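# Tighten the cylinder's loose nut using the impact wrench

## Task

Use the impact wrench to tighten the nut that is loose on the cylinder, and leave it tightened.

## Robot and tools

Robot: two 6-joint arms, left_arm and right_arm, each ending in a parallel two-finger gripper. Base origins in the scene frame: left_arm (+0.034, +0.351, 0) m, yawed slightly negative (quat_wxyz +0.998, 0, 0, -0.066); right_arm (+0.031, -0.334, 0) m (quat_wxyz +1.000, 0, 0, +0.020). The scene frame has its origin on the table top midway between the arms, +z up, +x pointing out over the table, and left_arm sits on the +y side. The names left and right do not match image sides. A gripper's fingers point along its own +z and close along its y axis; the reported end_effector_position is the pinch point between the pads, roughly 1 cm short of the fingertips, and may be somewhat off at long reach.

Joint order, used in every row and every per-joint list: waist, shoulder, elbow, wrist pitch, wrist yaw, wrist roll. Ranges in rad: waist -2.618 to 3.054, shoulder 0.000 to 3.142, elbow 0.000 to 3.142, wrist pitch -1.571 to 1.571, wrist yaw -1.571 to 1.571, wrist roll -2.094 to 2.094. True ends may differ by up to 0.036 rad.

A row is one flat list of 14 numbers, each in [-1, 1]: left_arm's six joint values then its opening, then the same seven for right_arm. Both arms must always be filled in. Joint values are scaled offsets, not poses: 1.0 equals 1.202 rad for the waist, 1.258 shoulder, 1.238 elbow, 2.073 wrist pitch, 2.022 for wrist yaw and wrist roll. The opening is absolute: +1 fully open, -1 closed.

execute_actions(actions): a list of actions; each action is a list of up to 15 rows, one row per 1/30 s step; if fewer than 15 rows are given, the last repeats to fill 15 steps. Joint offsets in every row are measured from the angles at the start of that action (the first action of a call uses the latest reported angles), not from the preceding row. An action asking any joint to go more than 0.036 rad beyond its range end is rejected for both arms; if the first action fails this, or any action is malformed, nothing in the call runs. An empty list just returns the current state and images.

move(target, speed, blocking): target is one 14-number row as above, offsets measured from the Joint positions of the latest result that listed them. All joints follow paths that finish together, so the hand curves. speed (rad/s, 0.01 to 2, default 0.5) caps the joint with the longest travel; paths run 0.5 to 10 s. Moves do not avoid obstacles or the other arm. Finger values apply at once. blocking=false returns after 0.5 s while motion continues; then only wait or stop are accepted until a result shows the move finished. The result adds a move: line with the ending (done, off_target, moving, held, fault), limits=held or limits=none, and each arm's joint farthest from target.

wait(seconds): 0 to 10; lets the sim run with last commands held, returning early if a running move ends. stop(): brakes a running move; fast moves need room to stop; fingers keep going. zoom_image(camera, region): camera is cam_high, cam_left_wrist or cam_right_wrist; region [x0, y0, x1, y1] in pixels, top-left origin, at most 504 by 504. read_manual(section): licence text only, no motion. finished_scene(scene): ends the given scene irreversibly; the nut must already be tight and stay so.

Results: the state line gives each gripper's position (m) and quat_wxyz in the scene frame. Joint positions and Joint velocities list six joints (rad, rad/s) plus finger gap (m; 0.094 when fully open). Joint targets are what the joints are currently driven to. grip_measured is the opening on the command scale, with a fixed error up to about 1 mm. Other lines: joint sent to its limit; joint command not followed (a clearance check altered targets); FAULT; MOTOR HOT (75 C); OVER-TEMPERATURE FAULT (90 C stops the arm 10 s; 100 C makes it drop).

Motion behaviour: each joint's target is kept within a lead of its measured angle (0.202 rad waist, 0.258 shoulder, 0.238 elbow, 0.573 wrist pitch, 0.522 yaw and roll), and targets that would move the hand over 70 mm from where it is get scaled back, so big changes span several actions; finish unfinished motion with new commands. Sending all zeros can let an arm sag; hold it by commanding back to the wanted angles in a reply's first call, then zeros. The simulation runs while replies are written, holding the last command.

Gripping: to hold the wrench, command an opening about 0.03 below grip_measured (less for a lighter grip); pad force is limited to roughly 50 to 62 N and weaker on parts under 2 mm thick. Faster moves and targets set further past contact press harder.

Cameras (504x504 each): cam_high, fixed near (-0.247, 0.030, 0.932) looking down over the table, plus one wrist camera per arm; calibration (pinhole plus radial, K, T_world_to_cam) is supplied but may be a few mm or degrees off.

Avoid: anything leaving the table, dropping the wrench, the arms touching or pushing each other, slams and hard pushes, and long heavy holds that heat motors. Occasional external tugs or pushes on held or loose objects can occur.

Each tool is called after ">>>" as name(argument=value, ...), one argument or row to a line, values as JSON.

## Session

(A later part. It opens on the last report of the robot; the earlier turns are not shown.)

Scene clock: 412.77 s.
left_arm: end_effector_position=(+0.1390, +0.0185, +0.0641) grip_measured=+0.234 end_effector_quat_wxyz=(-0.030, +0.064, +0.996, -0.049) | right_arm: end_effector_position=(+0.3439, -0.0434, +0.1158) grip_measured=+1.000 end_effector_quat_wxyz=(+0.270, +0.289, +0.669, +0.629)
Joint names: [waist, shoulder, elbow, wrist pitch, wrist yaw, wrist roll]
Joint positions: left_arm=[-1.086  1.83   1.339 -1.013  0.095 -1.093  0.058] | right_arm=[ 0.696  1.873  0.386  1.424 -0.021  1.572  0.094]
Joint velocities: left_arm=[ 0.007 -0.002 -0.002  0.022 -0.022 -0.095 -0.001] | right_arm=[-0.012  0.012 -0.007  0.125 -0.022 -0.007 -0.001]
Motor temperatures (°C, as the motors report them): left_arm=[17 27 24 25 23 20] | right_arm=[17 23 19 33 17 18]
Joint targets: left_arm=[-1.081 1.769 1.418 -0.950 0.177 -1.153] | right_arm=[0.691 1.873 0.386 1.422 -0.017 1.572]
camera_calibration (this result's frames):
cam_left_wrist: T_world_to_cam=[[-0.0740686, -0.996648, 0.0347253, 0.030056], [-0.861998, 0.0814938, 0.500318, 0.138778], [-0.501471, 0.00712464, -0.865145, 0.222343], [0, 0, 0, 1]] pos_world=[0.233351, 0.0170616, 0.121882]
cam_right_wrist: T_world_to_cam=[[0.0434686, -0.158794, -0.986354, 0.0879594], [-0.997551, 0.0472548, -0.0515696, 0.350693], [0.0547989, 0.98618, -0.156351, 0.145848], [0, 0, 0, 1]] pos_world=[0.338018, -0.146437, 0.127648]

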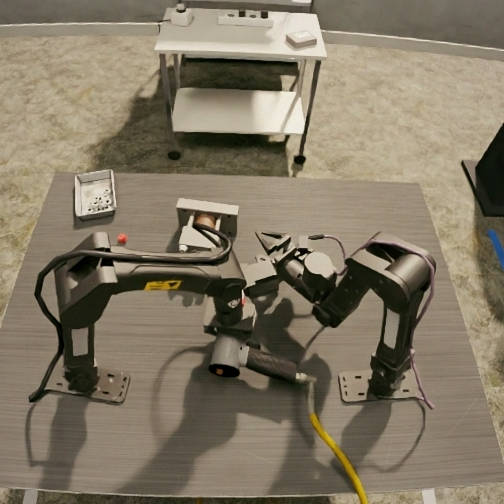

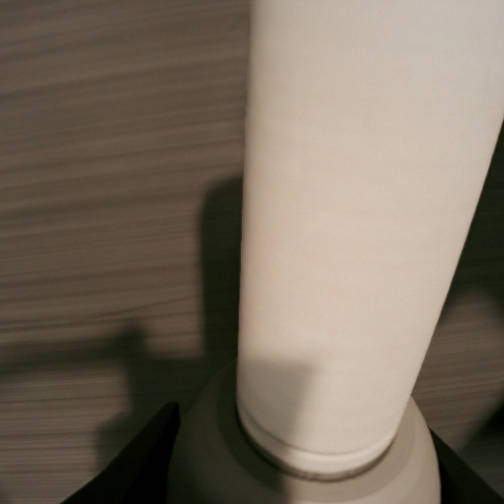

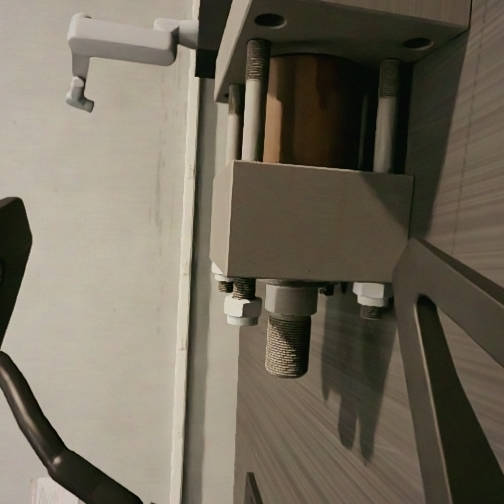

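>>> execute_actions(
  actions=[
    [[0.06,-0.1,0.06,-0.01,0.03,0,0.0,-0.1,0,0,0,0,0,1]],
    [[0.06,-0.1,0.055,-0.01,0.03,0.02,0.0,-0.1,0,0,0,0,0,1]],
    [[0.06,-0.1,0.055,-0.01,0.03,0.02,0.0,0,0,0,0,0,0,1]],
  ],
)

Scene clock: 425.23 s.
left_arm: end_effector_position=(+0.1863, +0.0885, +0.1178) grip_measured=+0.234 end_effector_quat_wxyz=(-0.005, +0.054, +0.998, -0.035) | right_arm: end_effector_position=(+0.4052, -0.1282, +0.1173) grip_measured=+1.000 end_effector_quat_wxyz=(+0.347, +0.369, +0.627, +0.593)
Joint names: [waist, shoulder, elbow, wrist pitch, wrist yaw, wrist roll]
Joint positions: left_arm=[-0.886  1.643  1.339 -1.215  0.049 -0.913  0.058] | right_arm=[ 0.452  1.873  0.386  1.43  -0.017  1.572  0.094]
Joint velocities: left_arm=[ 0.002 -0.012  0.012 -0.022  0.037  0.022  0.   ] | right_arm=[ 0.012  0.022 -0.012 -0.022 -0.081 -0.007 -0.   ]
Motor temperatures (°C, as the motors report them): left_arm=[17 30 26 25 23 20] | right_arm=[17 23 19 33 17 18]
Joint targets: left_arm=[-0.881 1.583 1.407 -1.171 0.126 -0.943] | right_arm=[0.452 1.873 0.386 1.428 -0.017 1.572]
camera_calibration (this result's frames):
cam_left_wrist: T_world_to_cam=[[-0.0518594, -0.998642, 0.00489841, 0.100975], [-0.88735, 0.0483293, 0.458556, 0.1595], [-0.45817, 0.0194338, -0.888652, 0.285614], [0, 0, 0, 1]] pos_world=[0.277629, 0.087579, 0.180177]
cam_right_wrist: T_world_to_cam=[[0.00858543, -0.161967, -0.986759, 0.0870952], [-0.95515, 0.290772, -0.0560378, 0.430504], [0.295998, 0.942984, -0.152206, 0.122606], [0, 0, 0, 1]] pos_world=[0.374157, -0.226687, 0.128728]

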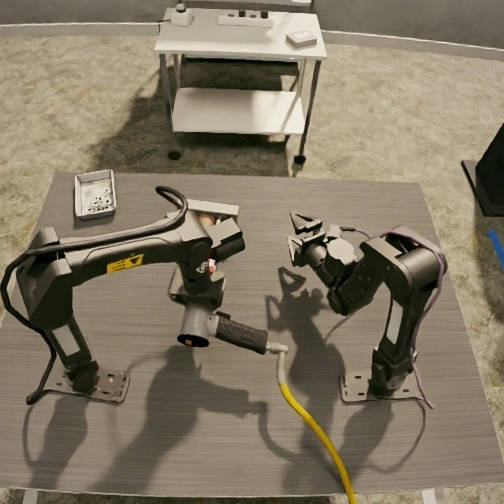

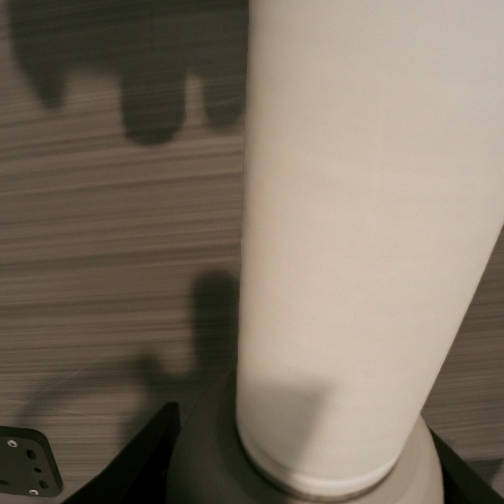

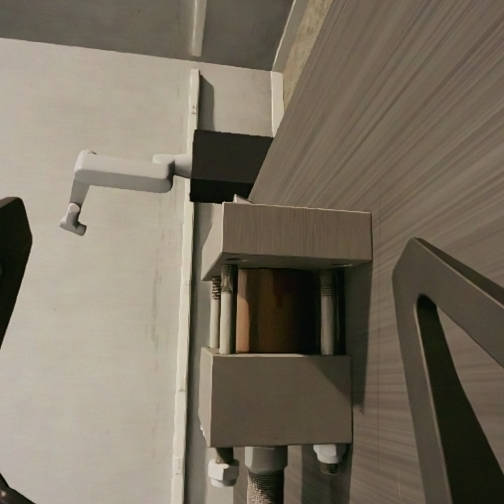

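>>> execute_actions(
  actions=[
    [[0.004,-0.048,0.055,0.021,0.038,-0.015,0.0,0.1,0,0,-0.015,-0.2,0,1]],
  ],
)

Scene clock: 429.37 s.
left_arm: end_effector_position=(+0.1862, +0.0885, +0.1178) grip_measured=+0.234 end_effector_quat_wxyz=(-0.006, +0.054, +0.998, -0.035) | right_arm: end_effector_position=(+0.3268, -0.0373, +0.1181) grip_measured=+1.000 end_effector_quat_wxyz=(+0.180, +0.206, +0.696, +0.664)
Joint names: [waist, shoulder, elbow, wrist pitch, wrist yaw, wrist roll]
Joint positions: left_arm=[-0.886  1.643  1.339 -1.216  0.049 -0.912  0.058] | right_arm=[ 0.576  1.873  0.386  1.43  -0.402  1.572  0.094]
Joint velocities: left_arm=[-0.012  0.007 -0.007 -0.037 -0.007 -0.007  0.001] | right_arm=[-0.007 -0.007  0.007  0.007 -0.125  0.022  0.002]
Motor temperatures (°C, as the motors report them): left_arm=[17 31 26 25 23 20] | right_arm=[17 23 19 33 17 18]
Joint targets: left_arm=[-0.881 1.583 1.407 -1.172 0.125 -0.944] | right_arm=[0.572 1.873 0.386 1.399 -0.421 1.572]
camera_calibration (this result's frames):
cam_left_wrist: T_world_to_cam=[[-0.0526187, -0.998604, 0.00459287, 0.101227], [-0.887246, 0.0488607, 0.458702, 0.15937], [-0.458286, 0.0200613, -0.888578, 0.285543], [0, 0, 0, 1]] pos_world=[0.277587, 0.0875705, 0.180159]
cam_right_wrist: T_world_to_cam=[[0.070751, -0.12245, -0.98995, 0.084827], [-0.976701, -0.210083, -0.0438182, 0.316146], [-0.202606, 0.969985, -0.134461, 0.222049], [0, 0, 0, 1]] pos_world=[0.347767, -0.13858, 0.127684]

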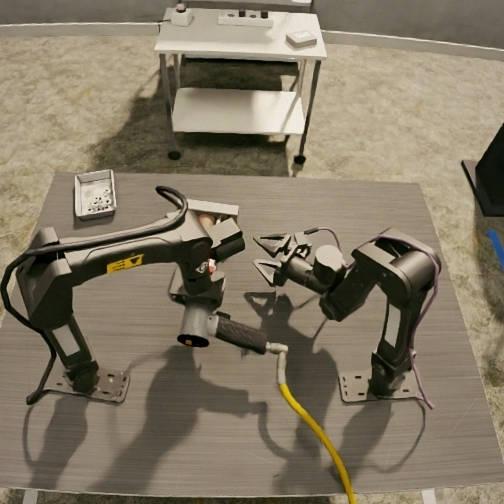

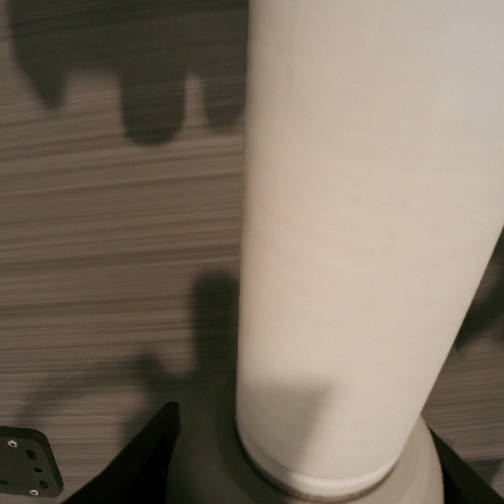

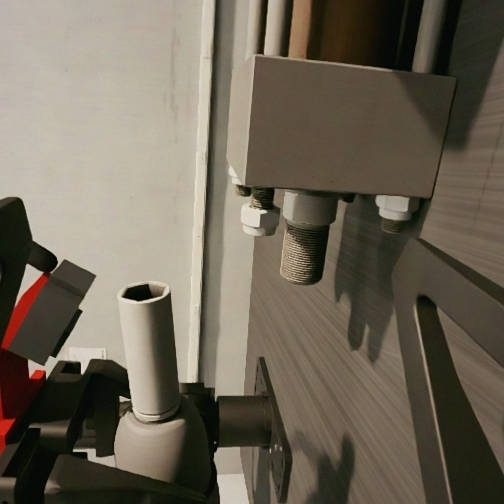

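>>> execute_actions(
  actions=[
    [[0.004,-0.048,0.055,-0.03,0.09,-0.03,0.0,0,0,0,0,0,0,1]],
  ],
)

Scene clock: 434.90 s.
left_arm: end_effector_position=(+0.1646, +0.0991, +0.1188) grip_measured=+0.235 end_effector_quat_wxyz=(-0.059, +0.041, +0.997, -0.021) | right_arm: end_effector_position=(+0.3259, -0.0367, +0.1182) grip_measured=+1.000 end_effector_quat_wxyz=(+0.177, +0.204, +0.696, +0.665)
Joint names: [waist, shoulder, elbow, wrist pitch, wrist yaw, wrist roll]
Joint positions: left_arm=[-0.885  1.643  1.339 -1.298  0.123 -0.935  0.058] | right_arm=[ 0.576  1.873  0.386  1.43  -0.408  1.572  0.094]
Joint velocities: left_arm=[-0.002  0.002 -0.022 -0.051  0.037 -0.066 -0.002] | right_arm=[-0.017 -0.017 -0.012 -0.081 -0.066 -0.037  0.001]
Motor temperatures (°C, as the motors report them): left_arm=[17 31 26 25 23 20] | right_arm=[17 23 19 33 17 18]
Joint targets: left_arm=[-0.881 1.583 1.407 -1.278 0.231 -0.973] | right_arm=[0.576 1.873 0.386 1.430 -0.401 1.572]
camera_calibration (this result's frames):
cam_left_wrist: T_world_to_cam=[[-0.0311512, -0.99924, -0.0234114, 0.110453], [-0.8337, 0.0130561, 0.552063, 0.122857], [-0.551338, 0.0367155, -0.833473, 0.283367], [0, 0, 0, 1]] pos_world=[0.262098, 0.0983609, 0.17094]
cam_right_wrist: T_world_to_cam=[[0.07133, -0.121692, -0.990002, 0.0848417], [-0.97533, -0.216389, -0.0436741, 0.314616], [-0.208911, 0.968693, -0.134125, 0.223235], [0, 0, 0, 1]] pos_world=[0.347439, -0.137842, 0.127675]

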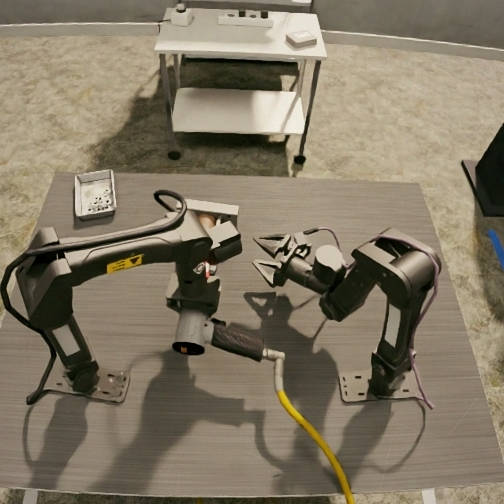

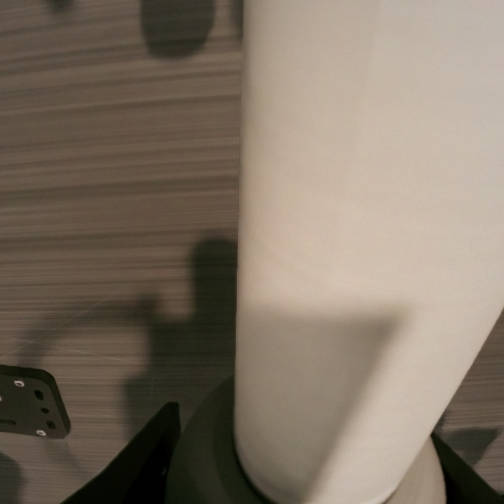

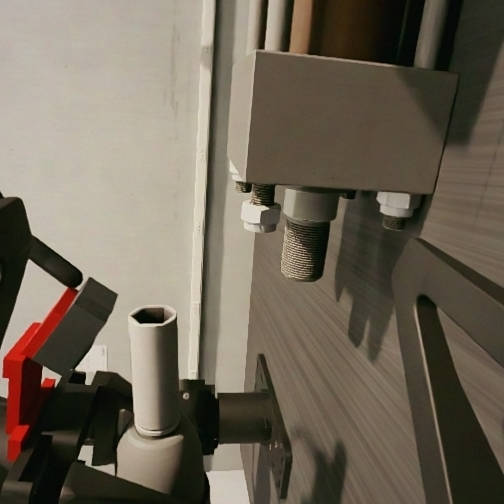

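>>> execute_actions(
  actions=[
    [[0.035,-0.008,0.04,0.04,0.056,0.003,0.0,0,0,0,0,0,0,1]],
    [[0.035,-0.008,0.04,0.04,0.056,0.003,0.0,0,0,0,0,0,0,1]],
  ],
)

Scene clock: 444.57 s.
left_arm: end_effector_position=(+0.1900, +0.0853, +0.0942) grip_measured=+0.235 end_effector_quat_wxyz=(-0.061, +0.048, +0.996, -0.036) | right_arm: end_effector_position=(+0.3259, -0.0367, +0.1182) grip_measured=+1.000 end_effector_quat_wxyz=(+0.177, +0.204, +0.696, +0.665)
Joint names: [waist, shoulder, elbow, wrist pitch, wrist yaw, wrist roll]
Joint positions: left_arm=[-0.827  1.732  1.339 -1.195  0.142 -0.862  0.058] | right_arm=[ 0.576  1.873  0.386  1.43  -0.408  1.572  0.094]
Joint velocities: left_arm=[ 0.002  0.007 -0.012 -0.037 -0.037 -0.051  0.001] | right_arm=[-0.017 -0.007  0.022  0.022 -0.037  0.022 -0.001]
Motor temperatures (°C, as the motors report them): left_arm=[17 31 26 24 23 20] | right_arm=[17 23 19 33 17 18]
Joint targets: left_arm=[-0.814 1.676 1.388 -1.163 0.245 -0.895] | right_arm=[0.576 1.873 0.386 1.430 -0.408 1.572]
camera_calibration (this result's frames):
cam_left_wrist: T_world_to_cam=[[-0.0449395, -0.99896, 0.00765929, 0.0966047], [-0.830783, 0.0416294, 0.555038, 0.154548], [-0.55478, 0.0185799, -0.83179, 0.279501], [0, 0, 0, 1]] pos_world=[0.287799, 0.0848774, 0.145966]
cam_right_wrist: T_world_to_cam=[[0.07133, -0.121692, -0.990002, 0.0848417], [-0.97533, -0.216389, -0.0436741, 0.314616], [-0.208911, 0.968693, -0.134125, 0.223235], [0, 0, 0, 1]] pos_world=[0.347439, -0.137842, 0.127675]

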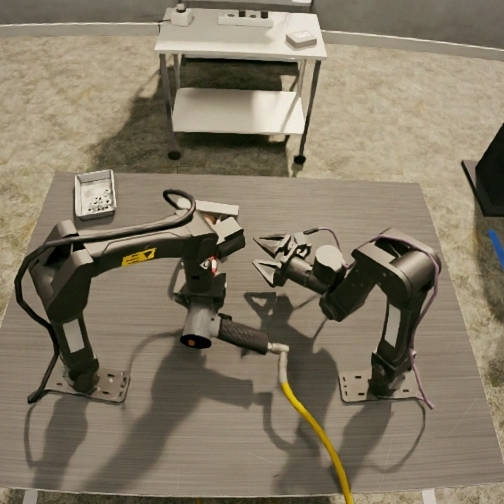

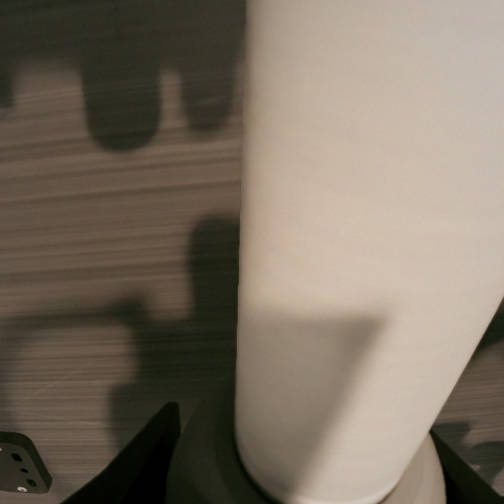

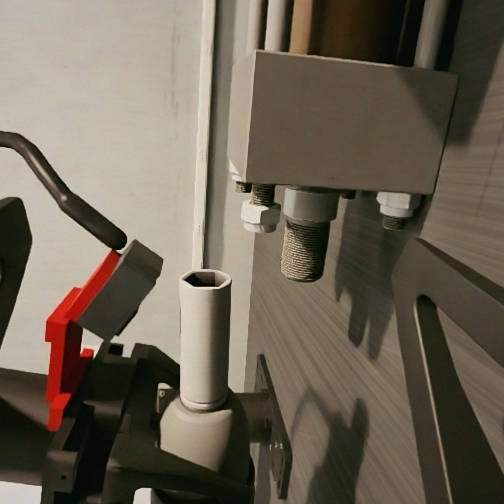

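>>> execute_actions(
  actions=[
    [[0.035,-0.022,0.015,0.018,0.056,0.0,0.0,0,0,0,0,0,0,1]],
    [[0.035,-0.022,0.015,0.018,0.056,-0.005,0.0,0,0,0,0,0,0,1]],
  ],
)

Scene clock: 448.07 s.
left_arm: end_effector_position=(+0.1996, +0.0956, +0.0714) grip_measured=+0.235 end_effector_quat_wxyz=(-0.083, +0.043, +0.995, -0.028) | right_arm: end_effector_position=(+0.3259, -0.0367, +0.1182) grip_measured=+1.000 end_effector_quat_wxyz=(+0.177, +0.204, +0.696, +0.665)
Joint names: [waist, shoulder, elbow, wrist pitch, wrist yaw, wrist roll]
Joint positions: left_arm=[-0.77   1.78   1.3   -1.158  0.162 -0.811  0.058] | right_arm=[ 0.576  1.873  0.386  1.43  -0.408  1.572  0.094]
Joint velocities: left_arm=[ 0.002  0.007  0.002 -0.007 -0.037 -0.037 -0.   ] | right_arm=[-0.002  0.012 -0.027  0.037 -0.051  0.037  0.   ]
Motor temperatures (°C, as the motors report them): left_arm=[17 31 26 24 23 20] | right_arm=[17 23 19 33 17 18]
Joint targets: left_arm=[-0.757 1.729 1.337 -1.143 0.265 -0.842] | right_arm=[0.576 1.873 0.386 1.430 -0.408 1.572]
camera_calibration (this result's frames):
cam_left_wrist: T_world_to_cam=[[-0.0374137, -0.999244, -0.0105822, 0.107305], [-0.806279, 0.0239294, 0.591051, 0.169003], [-0.590351, 0.0306456, -0.806564, 0.269766], [0, 0, 0, 1]] pos_world=[0.299535, 0.0949124, 0.11883]
cam_right_wrist: T_world_to_cam=[[0.07133, -0.121692, -0.990002, 0.0848417], [-0.97533, -0.216389, -0.0436741, 0.314616], [-0.208911, 0.968693, -0.134125, 0.223235], [0, 0, 0, 1]] pos_world=[0.347439, -0.137842, 0.127675]

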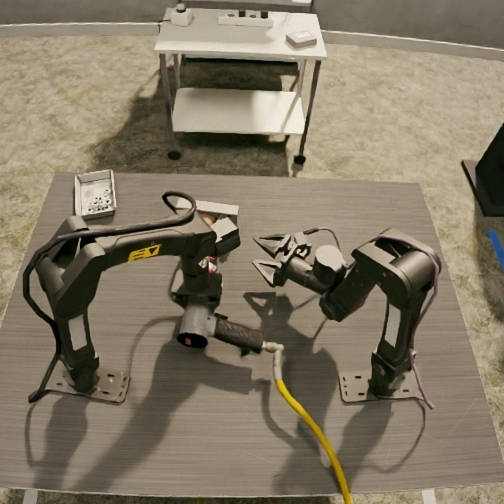

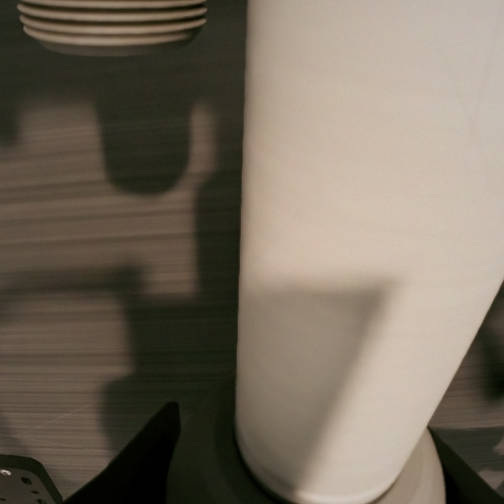

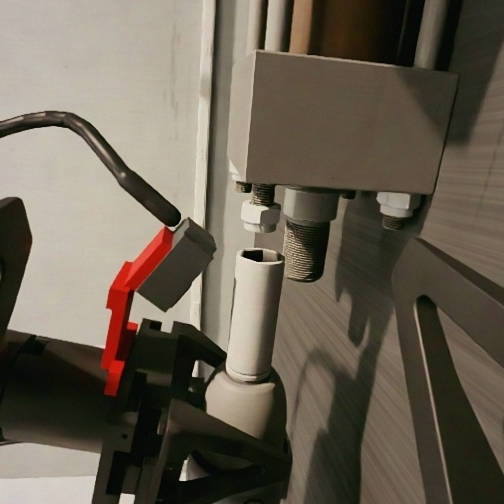

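>>> execute_actions(
  actions=[
    [[0.023,-0.012,0.092,0.007,0.051,-0.008,0.0,0,0,0,0,0,0,1]],
  ],
)

>>> zoom_image(
  camera="cam_right_wrist",
  region=[180,150,340,310],
)

Scene clock: 455.57 s.
left_arm: end_effector_position=(+0.2095, +0.0879, +0.0694) grip_measured=+0.235 end_effector_quat_wxyz=(-0.080, +0.049, +0.995, -0.034) | right_arm: end_effector_position=(+0.3259, -0.0367, +0.1182) grip_measured=+1.000 end_effector_quat_wxyz=(+0.177, +0.204, +0.696, +0.665)
Joint names: [waist, shoulder, elbow, wrist pitch, wrist yaw, wrist roll]
Joint positions: left_arm=[-0.759  1.815  1.336 -1.147  0.165 -0.79   0.058] | right_arm=[ 0.576  1.873  0.386  1.43  -0.408  1.572  0.094]
Joint velocities: left_arm=[ 0.002 -0.002  0.002 -0.007  0.007 -0.037 -0.   ] | right_arm=[-0.022 -0.022 -0.012 -0.022 -0.037  0.066 -0.   ]
Motor temperatures (°C, as the motors report them): left_arm=[17 31 25 24 23 20] | right_arm=[17 23 19 33 17 18]
Joint targets: left_arm=[-0.743 1.765 1.413 -1.143 0.266 -0.827] | right_arm=[0.576 1.873 0.386 1.430 -0.408 1.572]
camera_calibration (this result's frames):
cam_left_wrist: T_world_to_cam=[[-0.0468461, -0.998898, 0.00290305, 0.100927], [-0.809778, 0.0396781, 0.585393, 0.178024], [-0.584863, 0.0250726, -0.810744, 0.273925], [0, 0, 0, 1]] pos_world=[0.309097, 0.0868839, 0.117576]
cam_right_wrist: T_world_to_cam=[[0.07133, -0.121692, -0.990002, 0.0848417], [-0.97533, -0.216389, -0.0436741, 0.314616], [-0.208911, 0.968693, -0.134125, 0.223235], [0, 0, 0, 1]] pos_world=[0.347439, -0.137842, 0.127675]

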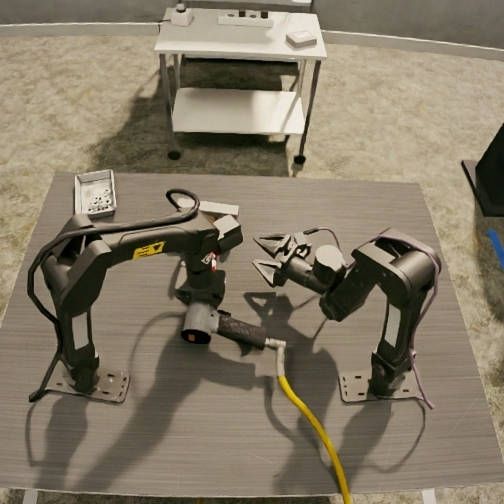

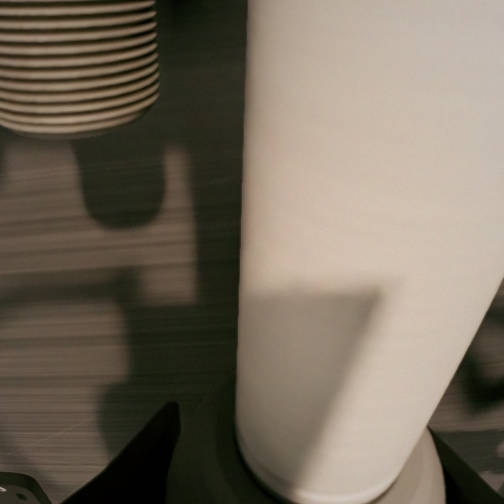

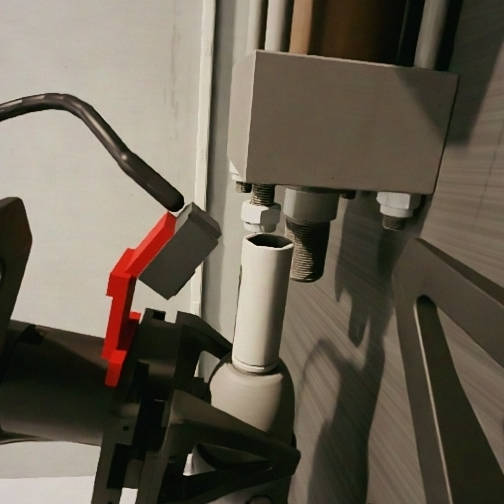

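Region (180, 150, 340, 310) of cam_right_wrist's 504x504 image, scaled by 3.150, with more detail than that image has.

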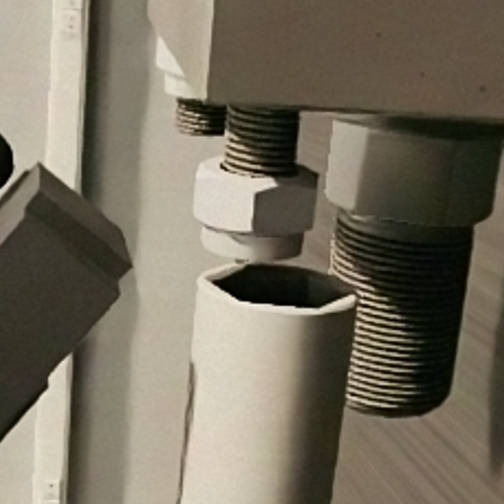

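>>> execute_actions(
  actions=[
    [[0.024,-0.06,0.062,0.002,0.05,-0.018,0.0,0,0,0,0,0,0,1]],
  ],
)

>>> zoom_image(
  camera="cam_right_wrist",
  region=[180,150,340,310],
)

Scene clock: 462.50 s.
left_arm: end_effector_position=(+0.2124, +0.0898, +0.0695) grip_measured=+0.235 end_effector_quat_wxyz=(-0.080, +0.045, +0.995, -0.035) | right_arm: end_effector_position=(+0.3259, -0.0367, +0.1182) grip_measured=+1.000 end_effector_quat_wxyz=(+0.177, +0.204, +0.696, +0.665)
Joint names: [waist, shoulder, elbow, wrist pitch, wrist yaw, wrist roll]
Joint positions: left_arm=[-0.748  1.815  1.336 -1.147  0.166 -0.786  0.058] | right_arm=[ 0.576  1.873  0.386  1.43  -0.408  1.572  0.094]
Joint velocities: left_arm=[-0.002 -0.022  0.002  0.022 -0.022  0.007 -0.001] | right_arm=[-0.007  0.007 -0.017 -0.022  0.007 -0.007  0.   ]
Motor temperatures (°C, as the motors report them): left_arm=[17 32 26 23 24 20] | right_arm=[17 23 19 33 17 18]
Joint targets: left_arm=[-0.731 1.739 1.413 -1.143 0.265 -0.827] | right_arm=[0.576 1.873 0.386 1.430 -0.408 1.572]
camera_calibration (this result's frames):
cam_left_wrist: T_world_to_cam=[[-0.0386963, -0.999241, 0.00452382, 0.101171], [-0.809524, 0.0340029, 0.586101, 0.18067], [-0.58581, 0.0190178, -0.810225, 0.276313], [0, 0, 0, 1]] pos_world=[0.312038, 0.0896956, 0.117527]
cam_right_wrist: T_world_to_cam=[[0.07133, -0.121692, -0.990002, 0.0848417], [-0.97533, -0.216389, -0.0436741, 0.314616], [-0.208911, 0.968693, -0.134125, 0.223235], [0, 0, 0, 1]] pos_world=[0.347439, -0.137842, 0.127675]

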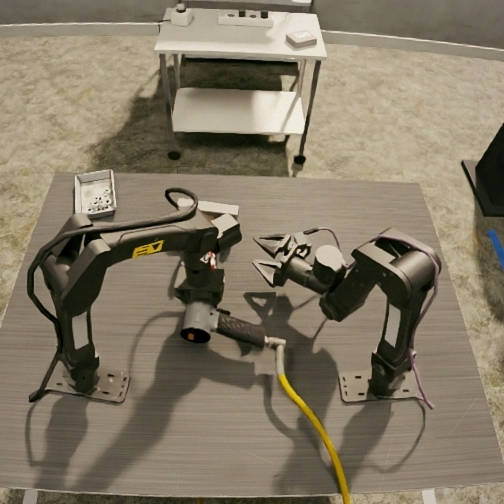

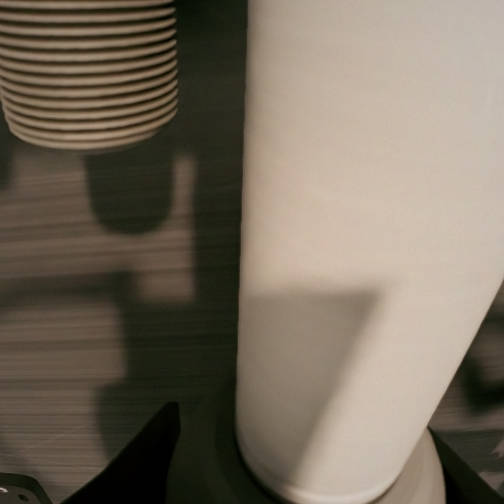

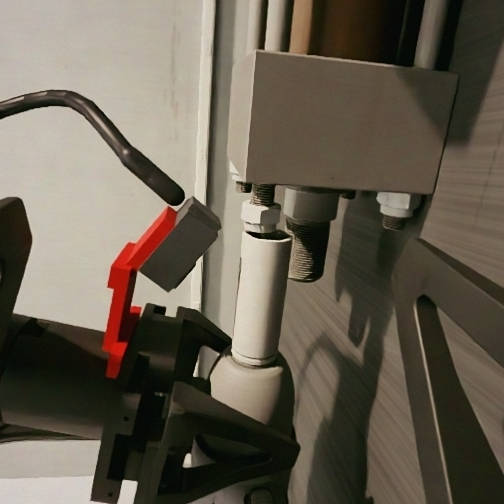

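Region (180, 150, 340, 310) of cam_right_wrist's 504x504 image, scaled by 3.150, with more detail than that image has.

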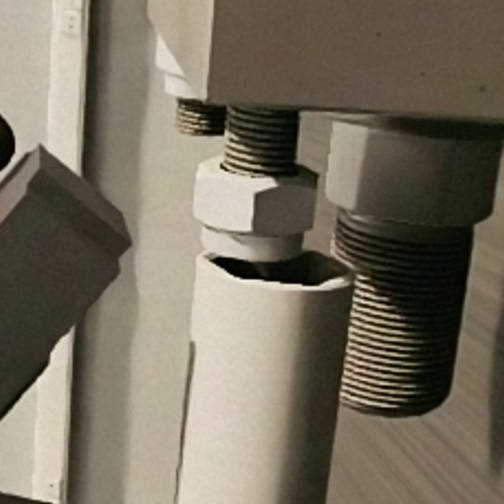

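Need ~3.5 mm up.

>>> execute_actions(
  actions=[
    [[0.014,-0.073,0.062,0.002,0.049,-0.02,0.0,0,0,0,0,0,0,1]],
  ],
)

>>> zoom_image(
  camera="cam_right_wrist",
  region=[180,150,340,310],
)

Scene clock: 469.17 s.
left_arm: end_effector_position=(+0.2128, +0.0895, +0.0761) grip_measured=+0.235 end_effector_quat_wxyz=(-0.073, +0.046, +0.995, -0.043) | right_arm: end_effector_position=(+0.3259, -0.0367, +0.1182) grip_measured=+1.000 end_effector_quat_wxyz=(+0.177, +0.204, +0.696, +0.665)
Joint names: [waist, shoulder, elbow, wrist pitch, wrist yaw, wrist roll]
Joint positions: left_arm=[-0.748  1.792  1.336 -1.15   0.166 -0.786  0.058] | right_arm=[ 0.576  1.873  0.386  1.43  -0.408  1.572  0.094]
Joint velocities: left_arm=[ 0.017 -0.007  0.007 -0.037  0.007  0.022 -0.001] | right_arm=[-0.012 -0.002  0.012  0.037 -0.037 -0.022  0.   ]
Motor temperatures (°C, as the motors report them): left_arm=[17 33 26 23 24 20] | right_arm=[17 23 19 33 17 18]
Joint targets: left_arm=[-0.731 1.723 1.413 -1.143 0.265 -0.827] | right_arm=[0.576 1.873 0.386 1.430 -0.408 1.572]
camera_calibration (this result's frames):
cam_left_wrist: T_world_to_cam=[[-0.0396233, -0.999025, 0.0194605, 0.0998739], [-0.817168, 0.0436063, 0.574748, 0.178694], [-0.575037, 0.00687096, -0.818099, 0.281315], [0, 0, 0, 1]] pos_world=[0.311747, 0.0900515, 0.125496]
cam_right_wrist: T_world_to_cam=[[0.07133, -0.121692, -0.990002, 0.0848417], [-0.97533, -0.216389, -0.0436741, 0.314616], [-0.208911, 0.968693, -0.134125, 0.223235], [0, 0, 0, 1]] pos_world=[0.347439, -0.137842, 0.127675]

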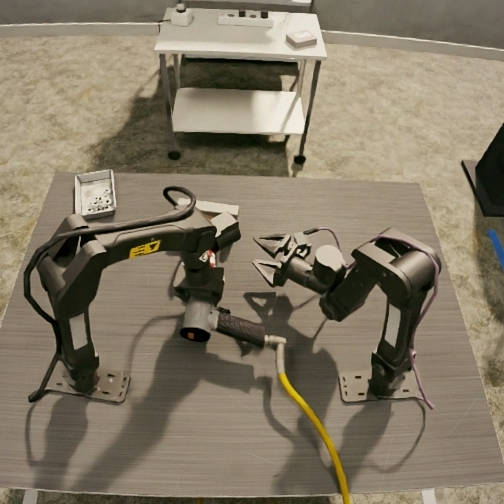

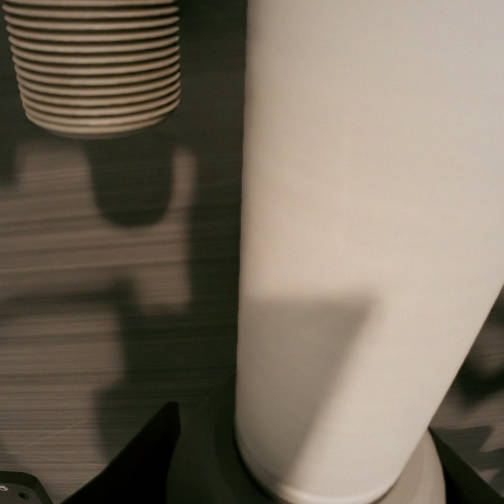

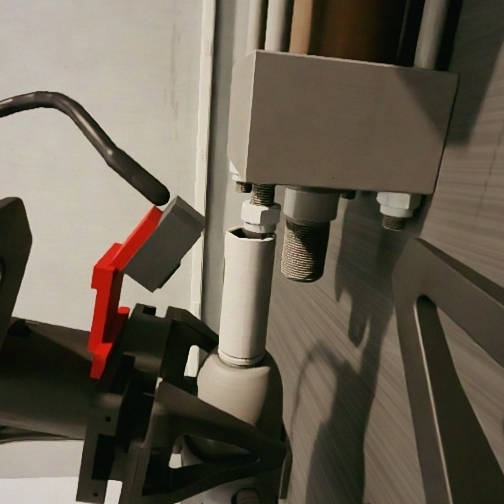

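Region (180, 150, 340, 310) of cam_right_wrist's 504x504 image, scaled by 3.150, with more detail than that image has.

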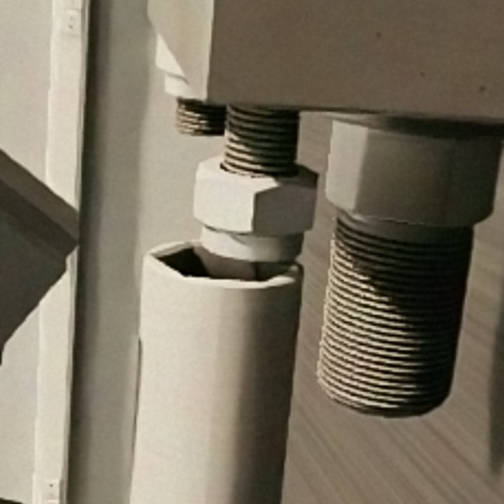

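>>> execute_actions(
  actions=[
    [[0.014,-0.03,0.062,0.003,0.049,-0.02,0.0,0,0,0,0,0,0,1]],
  ],
)

>>> zoom_image(
  camera="cam_right_wrist",
  region=[180,150,340,310],
)

Scene clock: 471.97 s.
left_arm: end_effector_position=(+0.2128, +0.0903, +0.0727) grip_measured=+0.235 end_effector_quat_wxyz=(-0.076, +0.045, +0.995, -0.037) | right_arm: end_effector_position=(+0.3259, -0.0367, +0.1182) grip_measured=+1.000 end_effector_quat_wxyz=(+0.177, +0.204, +0.696, +0.665)
Joint names: [waist, shoulder, elbow, wrist pitch, wrist yaw, wrist roll]
Joint positions: left_arm=[-0.748  1.804  1.336 -1.15   0.162 -0.786  0.058] | right_arm=[ 0.576  1.873  0.386  1.43  -0.408  1.572  0.094]
Joint velocities: left_arm=[-0.002  0.007 -0.002  0.007  0.066 -0.007 -0.001] | right_arm=[-0.007  0.017 -0.017 -0.051  0.007 -0.007  0.001]
Motor temperatures (°C, as the motors report them): left_arm=[17 33 27 23 24 20] | right_arm=[17 23 19 34 17 18]
Joint targets: left_arm=[-0.731 1.754 1.413 -1.143 0.265 -0.826] | right_arm=[0.576 1.873 0.386 1.430 -0.408 1.572]
camera_calibration (this result's frames):
cam_left_wrist: T_world_to_cam=[[-0.0396973, -0.999177, 0.00836098, 0.101632], [-0.814344, 0.0372005, 0.579189, 0.180373], [-0.579023, 0.0161835, -0.81515, 0.278306], [0, 0, 0, 1]] pos_world=[0.312066, 0.090334, 0.121541]
cam_right_wrist: T_world_to_cam=[[0.07133, -0.121692, -0.990002, 0.0848417], [-0.97533, -0.216389, -0.0436741, 0.314616], [-0.208911, 0.968693, -0.134125, 0.223235], [0, 0, 0, 1]] pos_world=[0.347439, -0.137842, 0.127675]

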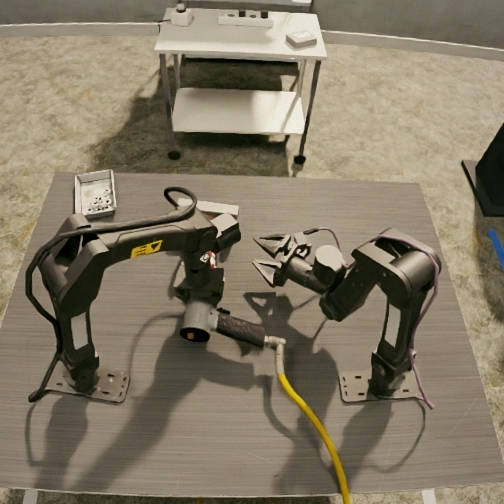

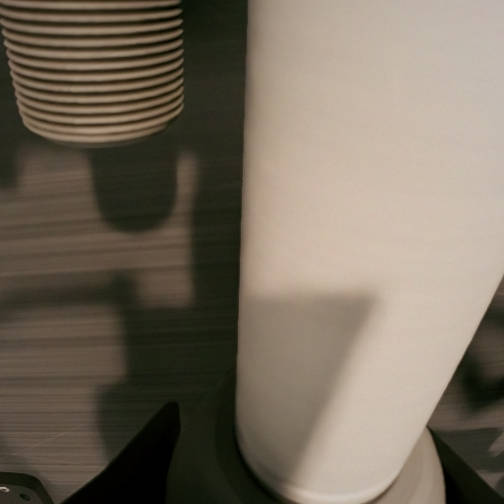

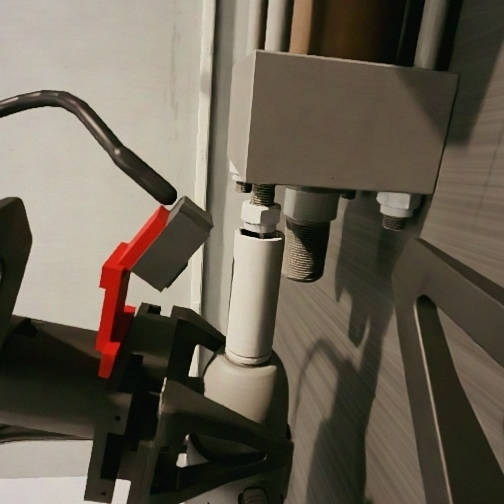

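Region (180, 150, 340, 310) of cam_right_wrist's 504x504 image, scaled by 3.150, with more detail than that image has.

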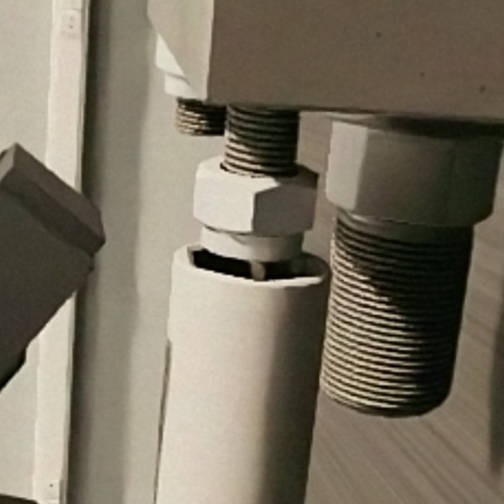

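>>> execute_actions(
  actions=[
    [[0.018,-0.035,0.068,0.003,0.051,-0.018,0.0,0,0,0,0,0,0,1],[0.018,-0.035,0.068,0.003,0.051,-0.018,0.0,0,0,0,0,0,0,1],[0.021,-0.029,0.076,0.003,0.051,-0.016,0.0,0,0,0,0,0,0,1],[0.021,-0.029,0.076,0.003,0.051,-0.016,0.0,0,0,0,0,0,0,1],[0.025,-0.023,0.084,0.003,0.051,-0.014,0.0,0,0,0,0,0,0,1]],
  ],
)

>>> zoom_image(
  camera="cam_right_wrist",
  region=[180,150,340,310],
)

Scene clock: 475.03 s.
left_arm: end_effector_position=(+0.2195, +0.0891, +0.0723) grip_measured=+0.235 end_effector_quat_wxyz=(-0.076, +0.044, +0.995, -0.037) | right_arm: end_effector_position=(+0.3259, -0.0367, +0.1182) grip_measured=+1.000 end_effector_quat_wxyz=(+0.177, +0.204, +0.696, +0.665)
Joint names: [waist, shoulder, elbow, wrist pitch, wrist yaw, wrist roll]
Joint positions: left_arm=[-0.734  1.824  1.36  -1.156  0.163 -0.774  0.058] | right_arm=[ 0.576  1.873  0.386  1.43  -0.408  1.572  0.094]
Joint velocities: left_arm=[-0.037 -0.007 -0.012 -0.051 -0.007  0.022  0.001] | right_arm=[ 0.007  0.002 -0.007  0.051 -0.037 -0.007  0.   ]
Motor temperatures (°C, as the motors report them): left_arm=[17 33 27 23 24 20] | right_arm=[17 23 19 34 17 18]
Joint targets: left_arm=[-0.718 1.775 1.440 -1.144 0.265 -0.814] | right_arm=[0.576 1.873 0.386 1.430 -0.408 1.572]
camera_calibration (this result's frames):
cam_left_wrist: T_world_to_cam=[[-0.0375934, -0.999258, 0.00843545, 0.100191], [-0.813717, 0.0355108, 0.580176, 0.185959], [-0.580045, 0.0149467, -0.814447, 0.282186], [0, 0, 0, 1]] pos_world=[0.318765, 0.0892955, 0.121092]
cam_right_wrist: T_world_to_cam=[[0.07133, -0.121692, -0.990002, 0.0848417], [-0.97533, -0.216389, -0.0436741, 0.314616], [-0.208911, 0.968693, -0.134125, 0.223235], [0, 0, 0, 1]] pos_world=[0.347439, -0.137842, 0.127675]

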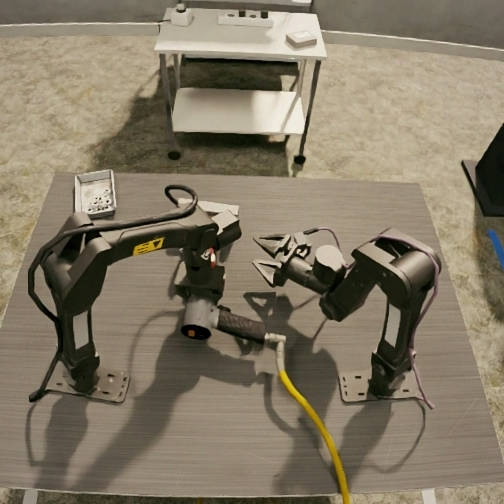

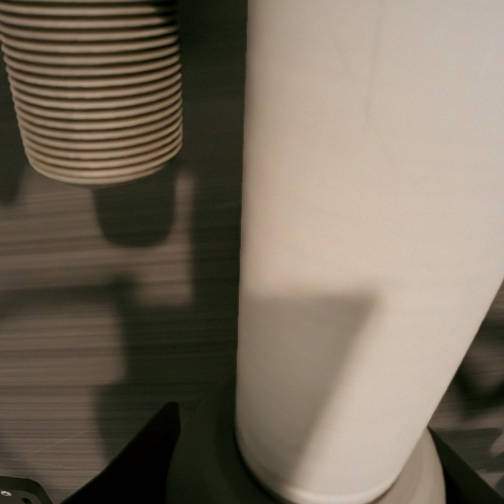

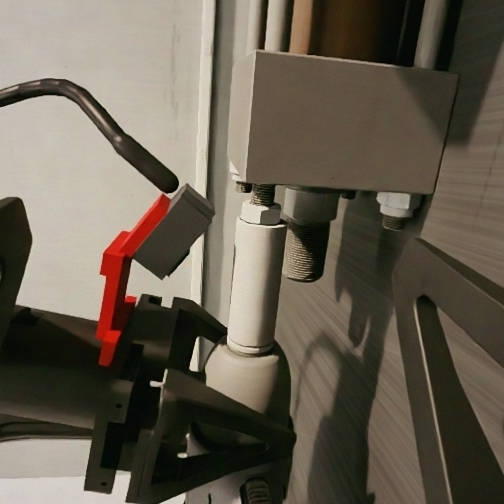

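Region (180, 150, 340, 310) of cam_right_wrist's 504x504 image, scaled by 3.150, with more detail than that image has.

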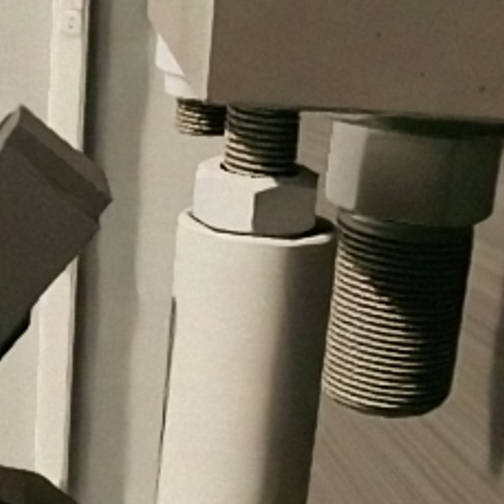

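Dome is in. Continue.

>>> execute_actions(
  actions=[
    [[0.018,-0.035,0.07,0.006,0.051,-0.018,0.0,0,0,0,0,0,0,1],[0.018,-0.035,0.07,0.006,0.051,-0.018,0.0,0,0,0,0,0,0,1],[0.021,-0.029,0.078,0.006,0.051,-0.016,0.0,0,0,0,0,0,0,1],[0.021,-0.029,0.078,0.006,0.051,-0.016,0.0,0,0,0,0,0,0,1],[0.026,-0.023,0.086,0.006,0.051,-0.014,0.0,0,0,0,0,0,0,1]],
  ],
)

>>> zoom_image(
  camera="cam_right_wrist",
  region=[180,150,340,310],
)

Scene clock: 479.57 s.
left_arm: end_effector_position=(+0.2205, +0.0886, +0.0723) grip_measured=+0.235 end_effector_quat_wxyz=(-0.086, +0.044, +0.995, -0.035) | right_arm: end_effector_position=(+0.3259, -0.0367, +0.1182) grip_measured=+1.000 end_effector_quat_wxyz=(+0.177, +0.204, +0.696, +0.665)
Joint names: [waist, shoulder, elbow, wrist pitch, wrist yaw, wrist roll]
Joint positions: left_arm=[-0.727  1.844  1.382 -1.177  0.173 -0.765  0.058] | right_arm=[ 0.576  1.873  0.386  1.43  -0.408  1.572  0.094]
Joint velocities: left_arm=[ 0.007  0.002 -0.002 -0.066 -0.037 -0.037  0.001] | right_arm=[ 0.002 -0.002 -0.007  0.022  0.051  0.051 -0.   ]
Motor temperatures (°C, as the motors report them): left_arm=[17 33 27 23 24 20] | right_arm=[17 23 19 34 17 18]
Joint targets: left_arm=[-0.703 1.795 1.467 -1.144 0.266 -0.802] | right_arm=[0.576 1.873 0.386 1.430 -0.408 1.572]
camera_calibration (this result's frames):
cam_left_wrist: T_world_to_cam=[[-0.0382619, -0.999259, 0.00421676, 0.100225], [-0.802873, 0.033254, 0.595221, 0.183563], [-0.594921, 0.0193888, -0.803551, 0.284907], [0, 0, 0, 1]] pos_world=[0.320709, 0.0885223, 0.119254]
cam_right_wrist: T_world_to_cam=[[0.07133, -0.121692, -0.990002, 0.0848417], [-0.97533, -0.216389, -0.0436741, 0.314616], [-0.208911, 0.968693, -0.134125, 0.223235], [0, 0, 0, 1]] pos_world=[0.347439, -0.137842, 0.127675]

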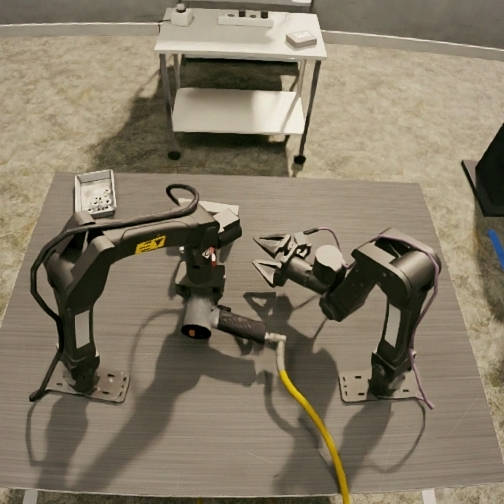

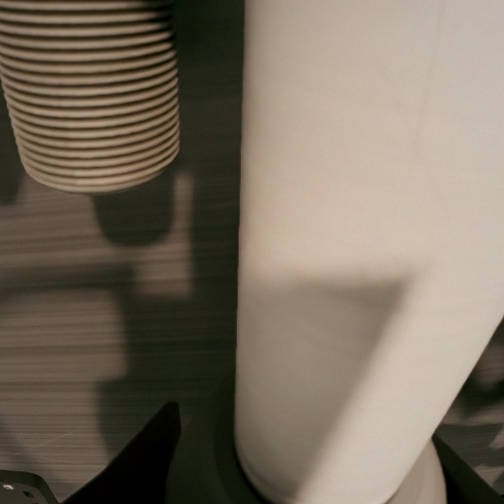

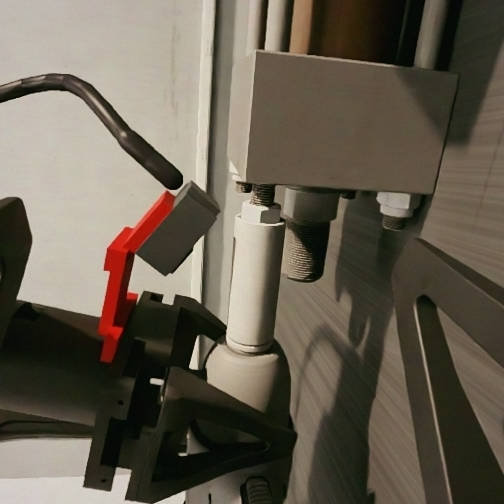

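Region (180, 150, 340, 310) of cam_right_wrist's 504x504 image, scaled by 3.150, with more detail than that image has.

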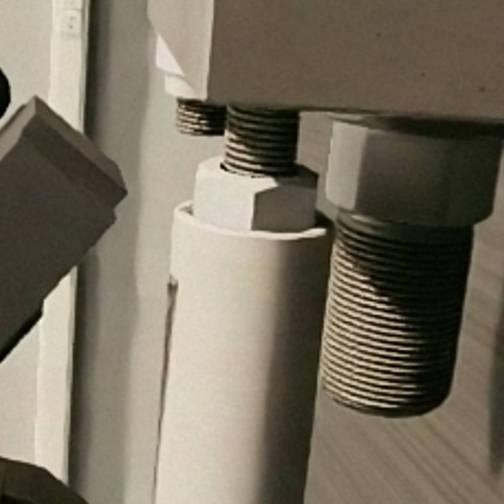

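>>> execute_actions(
  actions=[
    [[0.02,-0.045,0.06,0.016,0.046,-0.018,0,-0.05,-0.12,0.1,-0.2,0.1,-0.2,1]],
    [[0.02,-0.045,0.06,0.016,0.046,-0.018,0,0,-0.12,0.11,-0.25,0.1,-0.2,1]],
    [[0.02,-0.045,0.06,0.016,0.046,-0.018,0,0,-0.12,0.11,-0.25,0,-0.2,1]],
    [[0.02,-0.045,0.06,0.016,0.046,-0.018,0,0.15,-0.12,0.11,-0.24,0,-0.18,1]],
    [[0.02,-0.045,0.06,0.016,0.046,-0.018,0,0.2,0,0,0,0,0,1]],
  ],
)

Scene clock: 491.10 s.
left_arm: end_effector_position=(+0.2205, +0.0887, +0.0723) grip_measured=+0.235 end_effector_quat_wxyz=(-0.086, +0.045, +0.995, -0.035) | right_arm: end_effector_position=(+0.2335, -0.0050, +0.1905) grip_measured=+1.000 end_effector_quat_wxyz=(+0.368, -0.404, +0.801, +0.243)
Joint names: [waist, shoulder, elbow, wrist pitch, wrist yaw, wrist roll]
Joint positions: left_arm=[-0.727  1.844  1.382 -1.177  0.173 -0.764  0.058] | right_arm=[ 0.956  1.258  0.909 -0.309 -0.042  0.083  0.094]
Joint velocities: left_arm=[-0.002 -0.002 -0.012  0.022 -0.022  0.066 -0.001] | right_arm=[-0.007  0.007  0.017  0.007 -0.022  0.007 -0.001]
Motor temperatures (°C, as the motors report them): left_arm=[17 33 27 23 23 20] | right_arm=[17 23 19 34 17 18]
Joint targets: left_arm=[-0.703 1.787 1.457 -1.144 0.266 -0.801] | right_arm=[0.948 1.258 0.909 -0.314 -0.036 0.082]
camera_calibration (this result's frames):
cam_left_wrist: T_world_to_cam=[[-0.0390104, -0.999231, 0.00406811, 0.100467], [-0.802728, 0.0337628, 0.595389, 0.183418], [-0.595068, 0.0199608, -0.803428, 0.284847], [0, 0, 0, 1]] pos_world=[0.320658, 0.0885108, 0.11924]
cam_right_wrist: T_world_to_cam=[[0.870758, -0.490429, 0.0354849, -0.216941], [-0.480038, -0.863501, -0.154692, 0.136832], [0.106507, 0.117665, -0.987325, 0.267586], [0, 0, 0, 1]] pos_world=[0.226088, -0.0197251, 0.29306]

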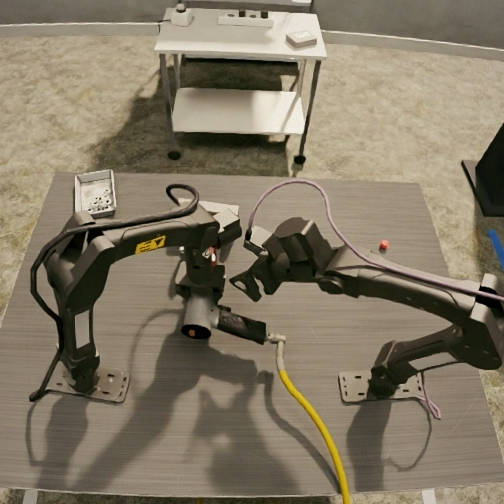

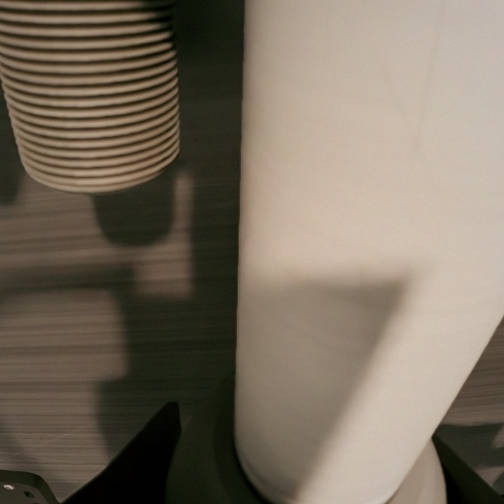

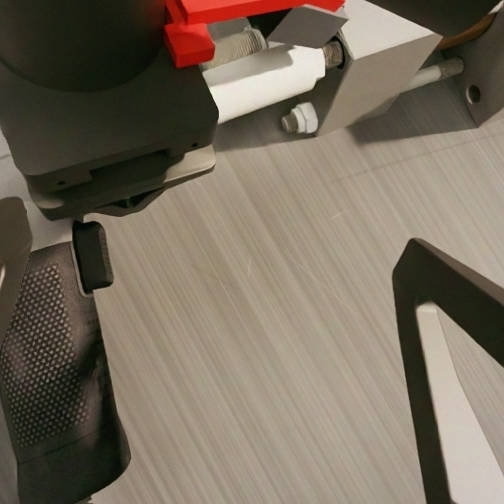

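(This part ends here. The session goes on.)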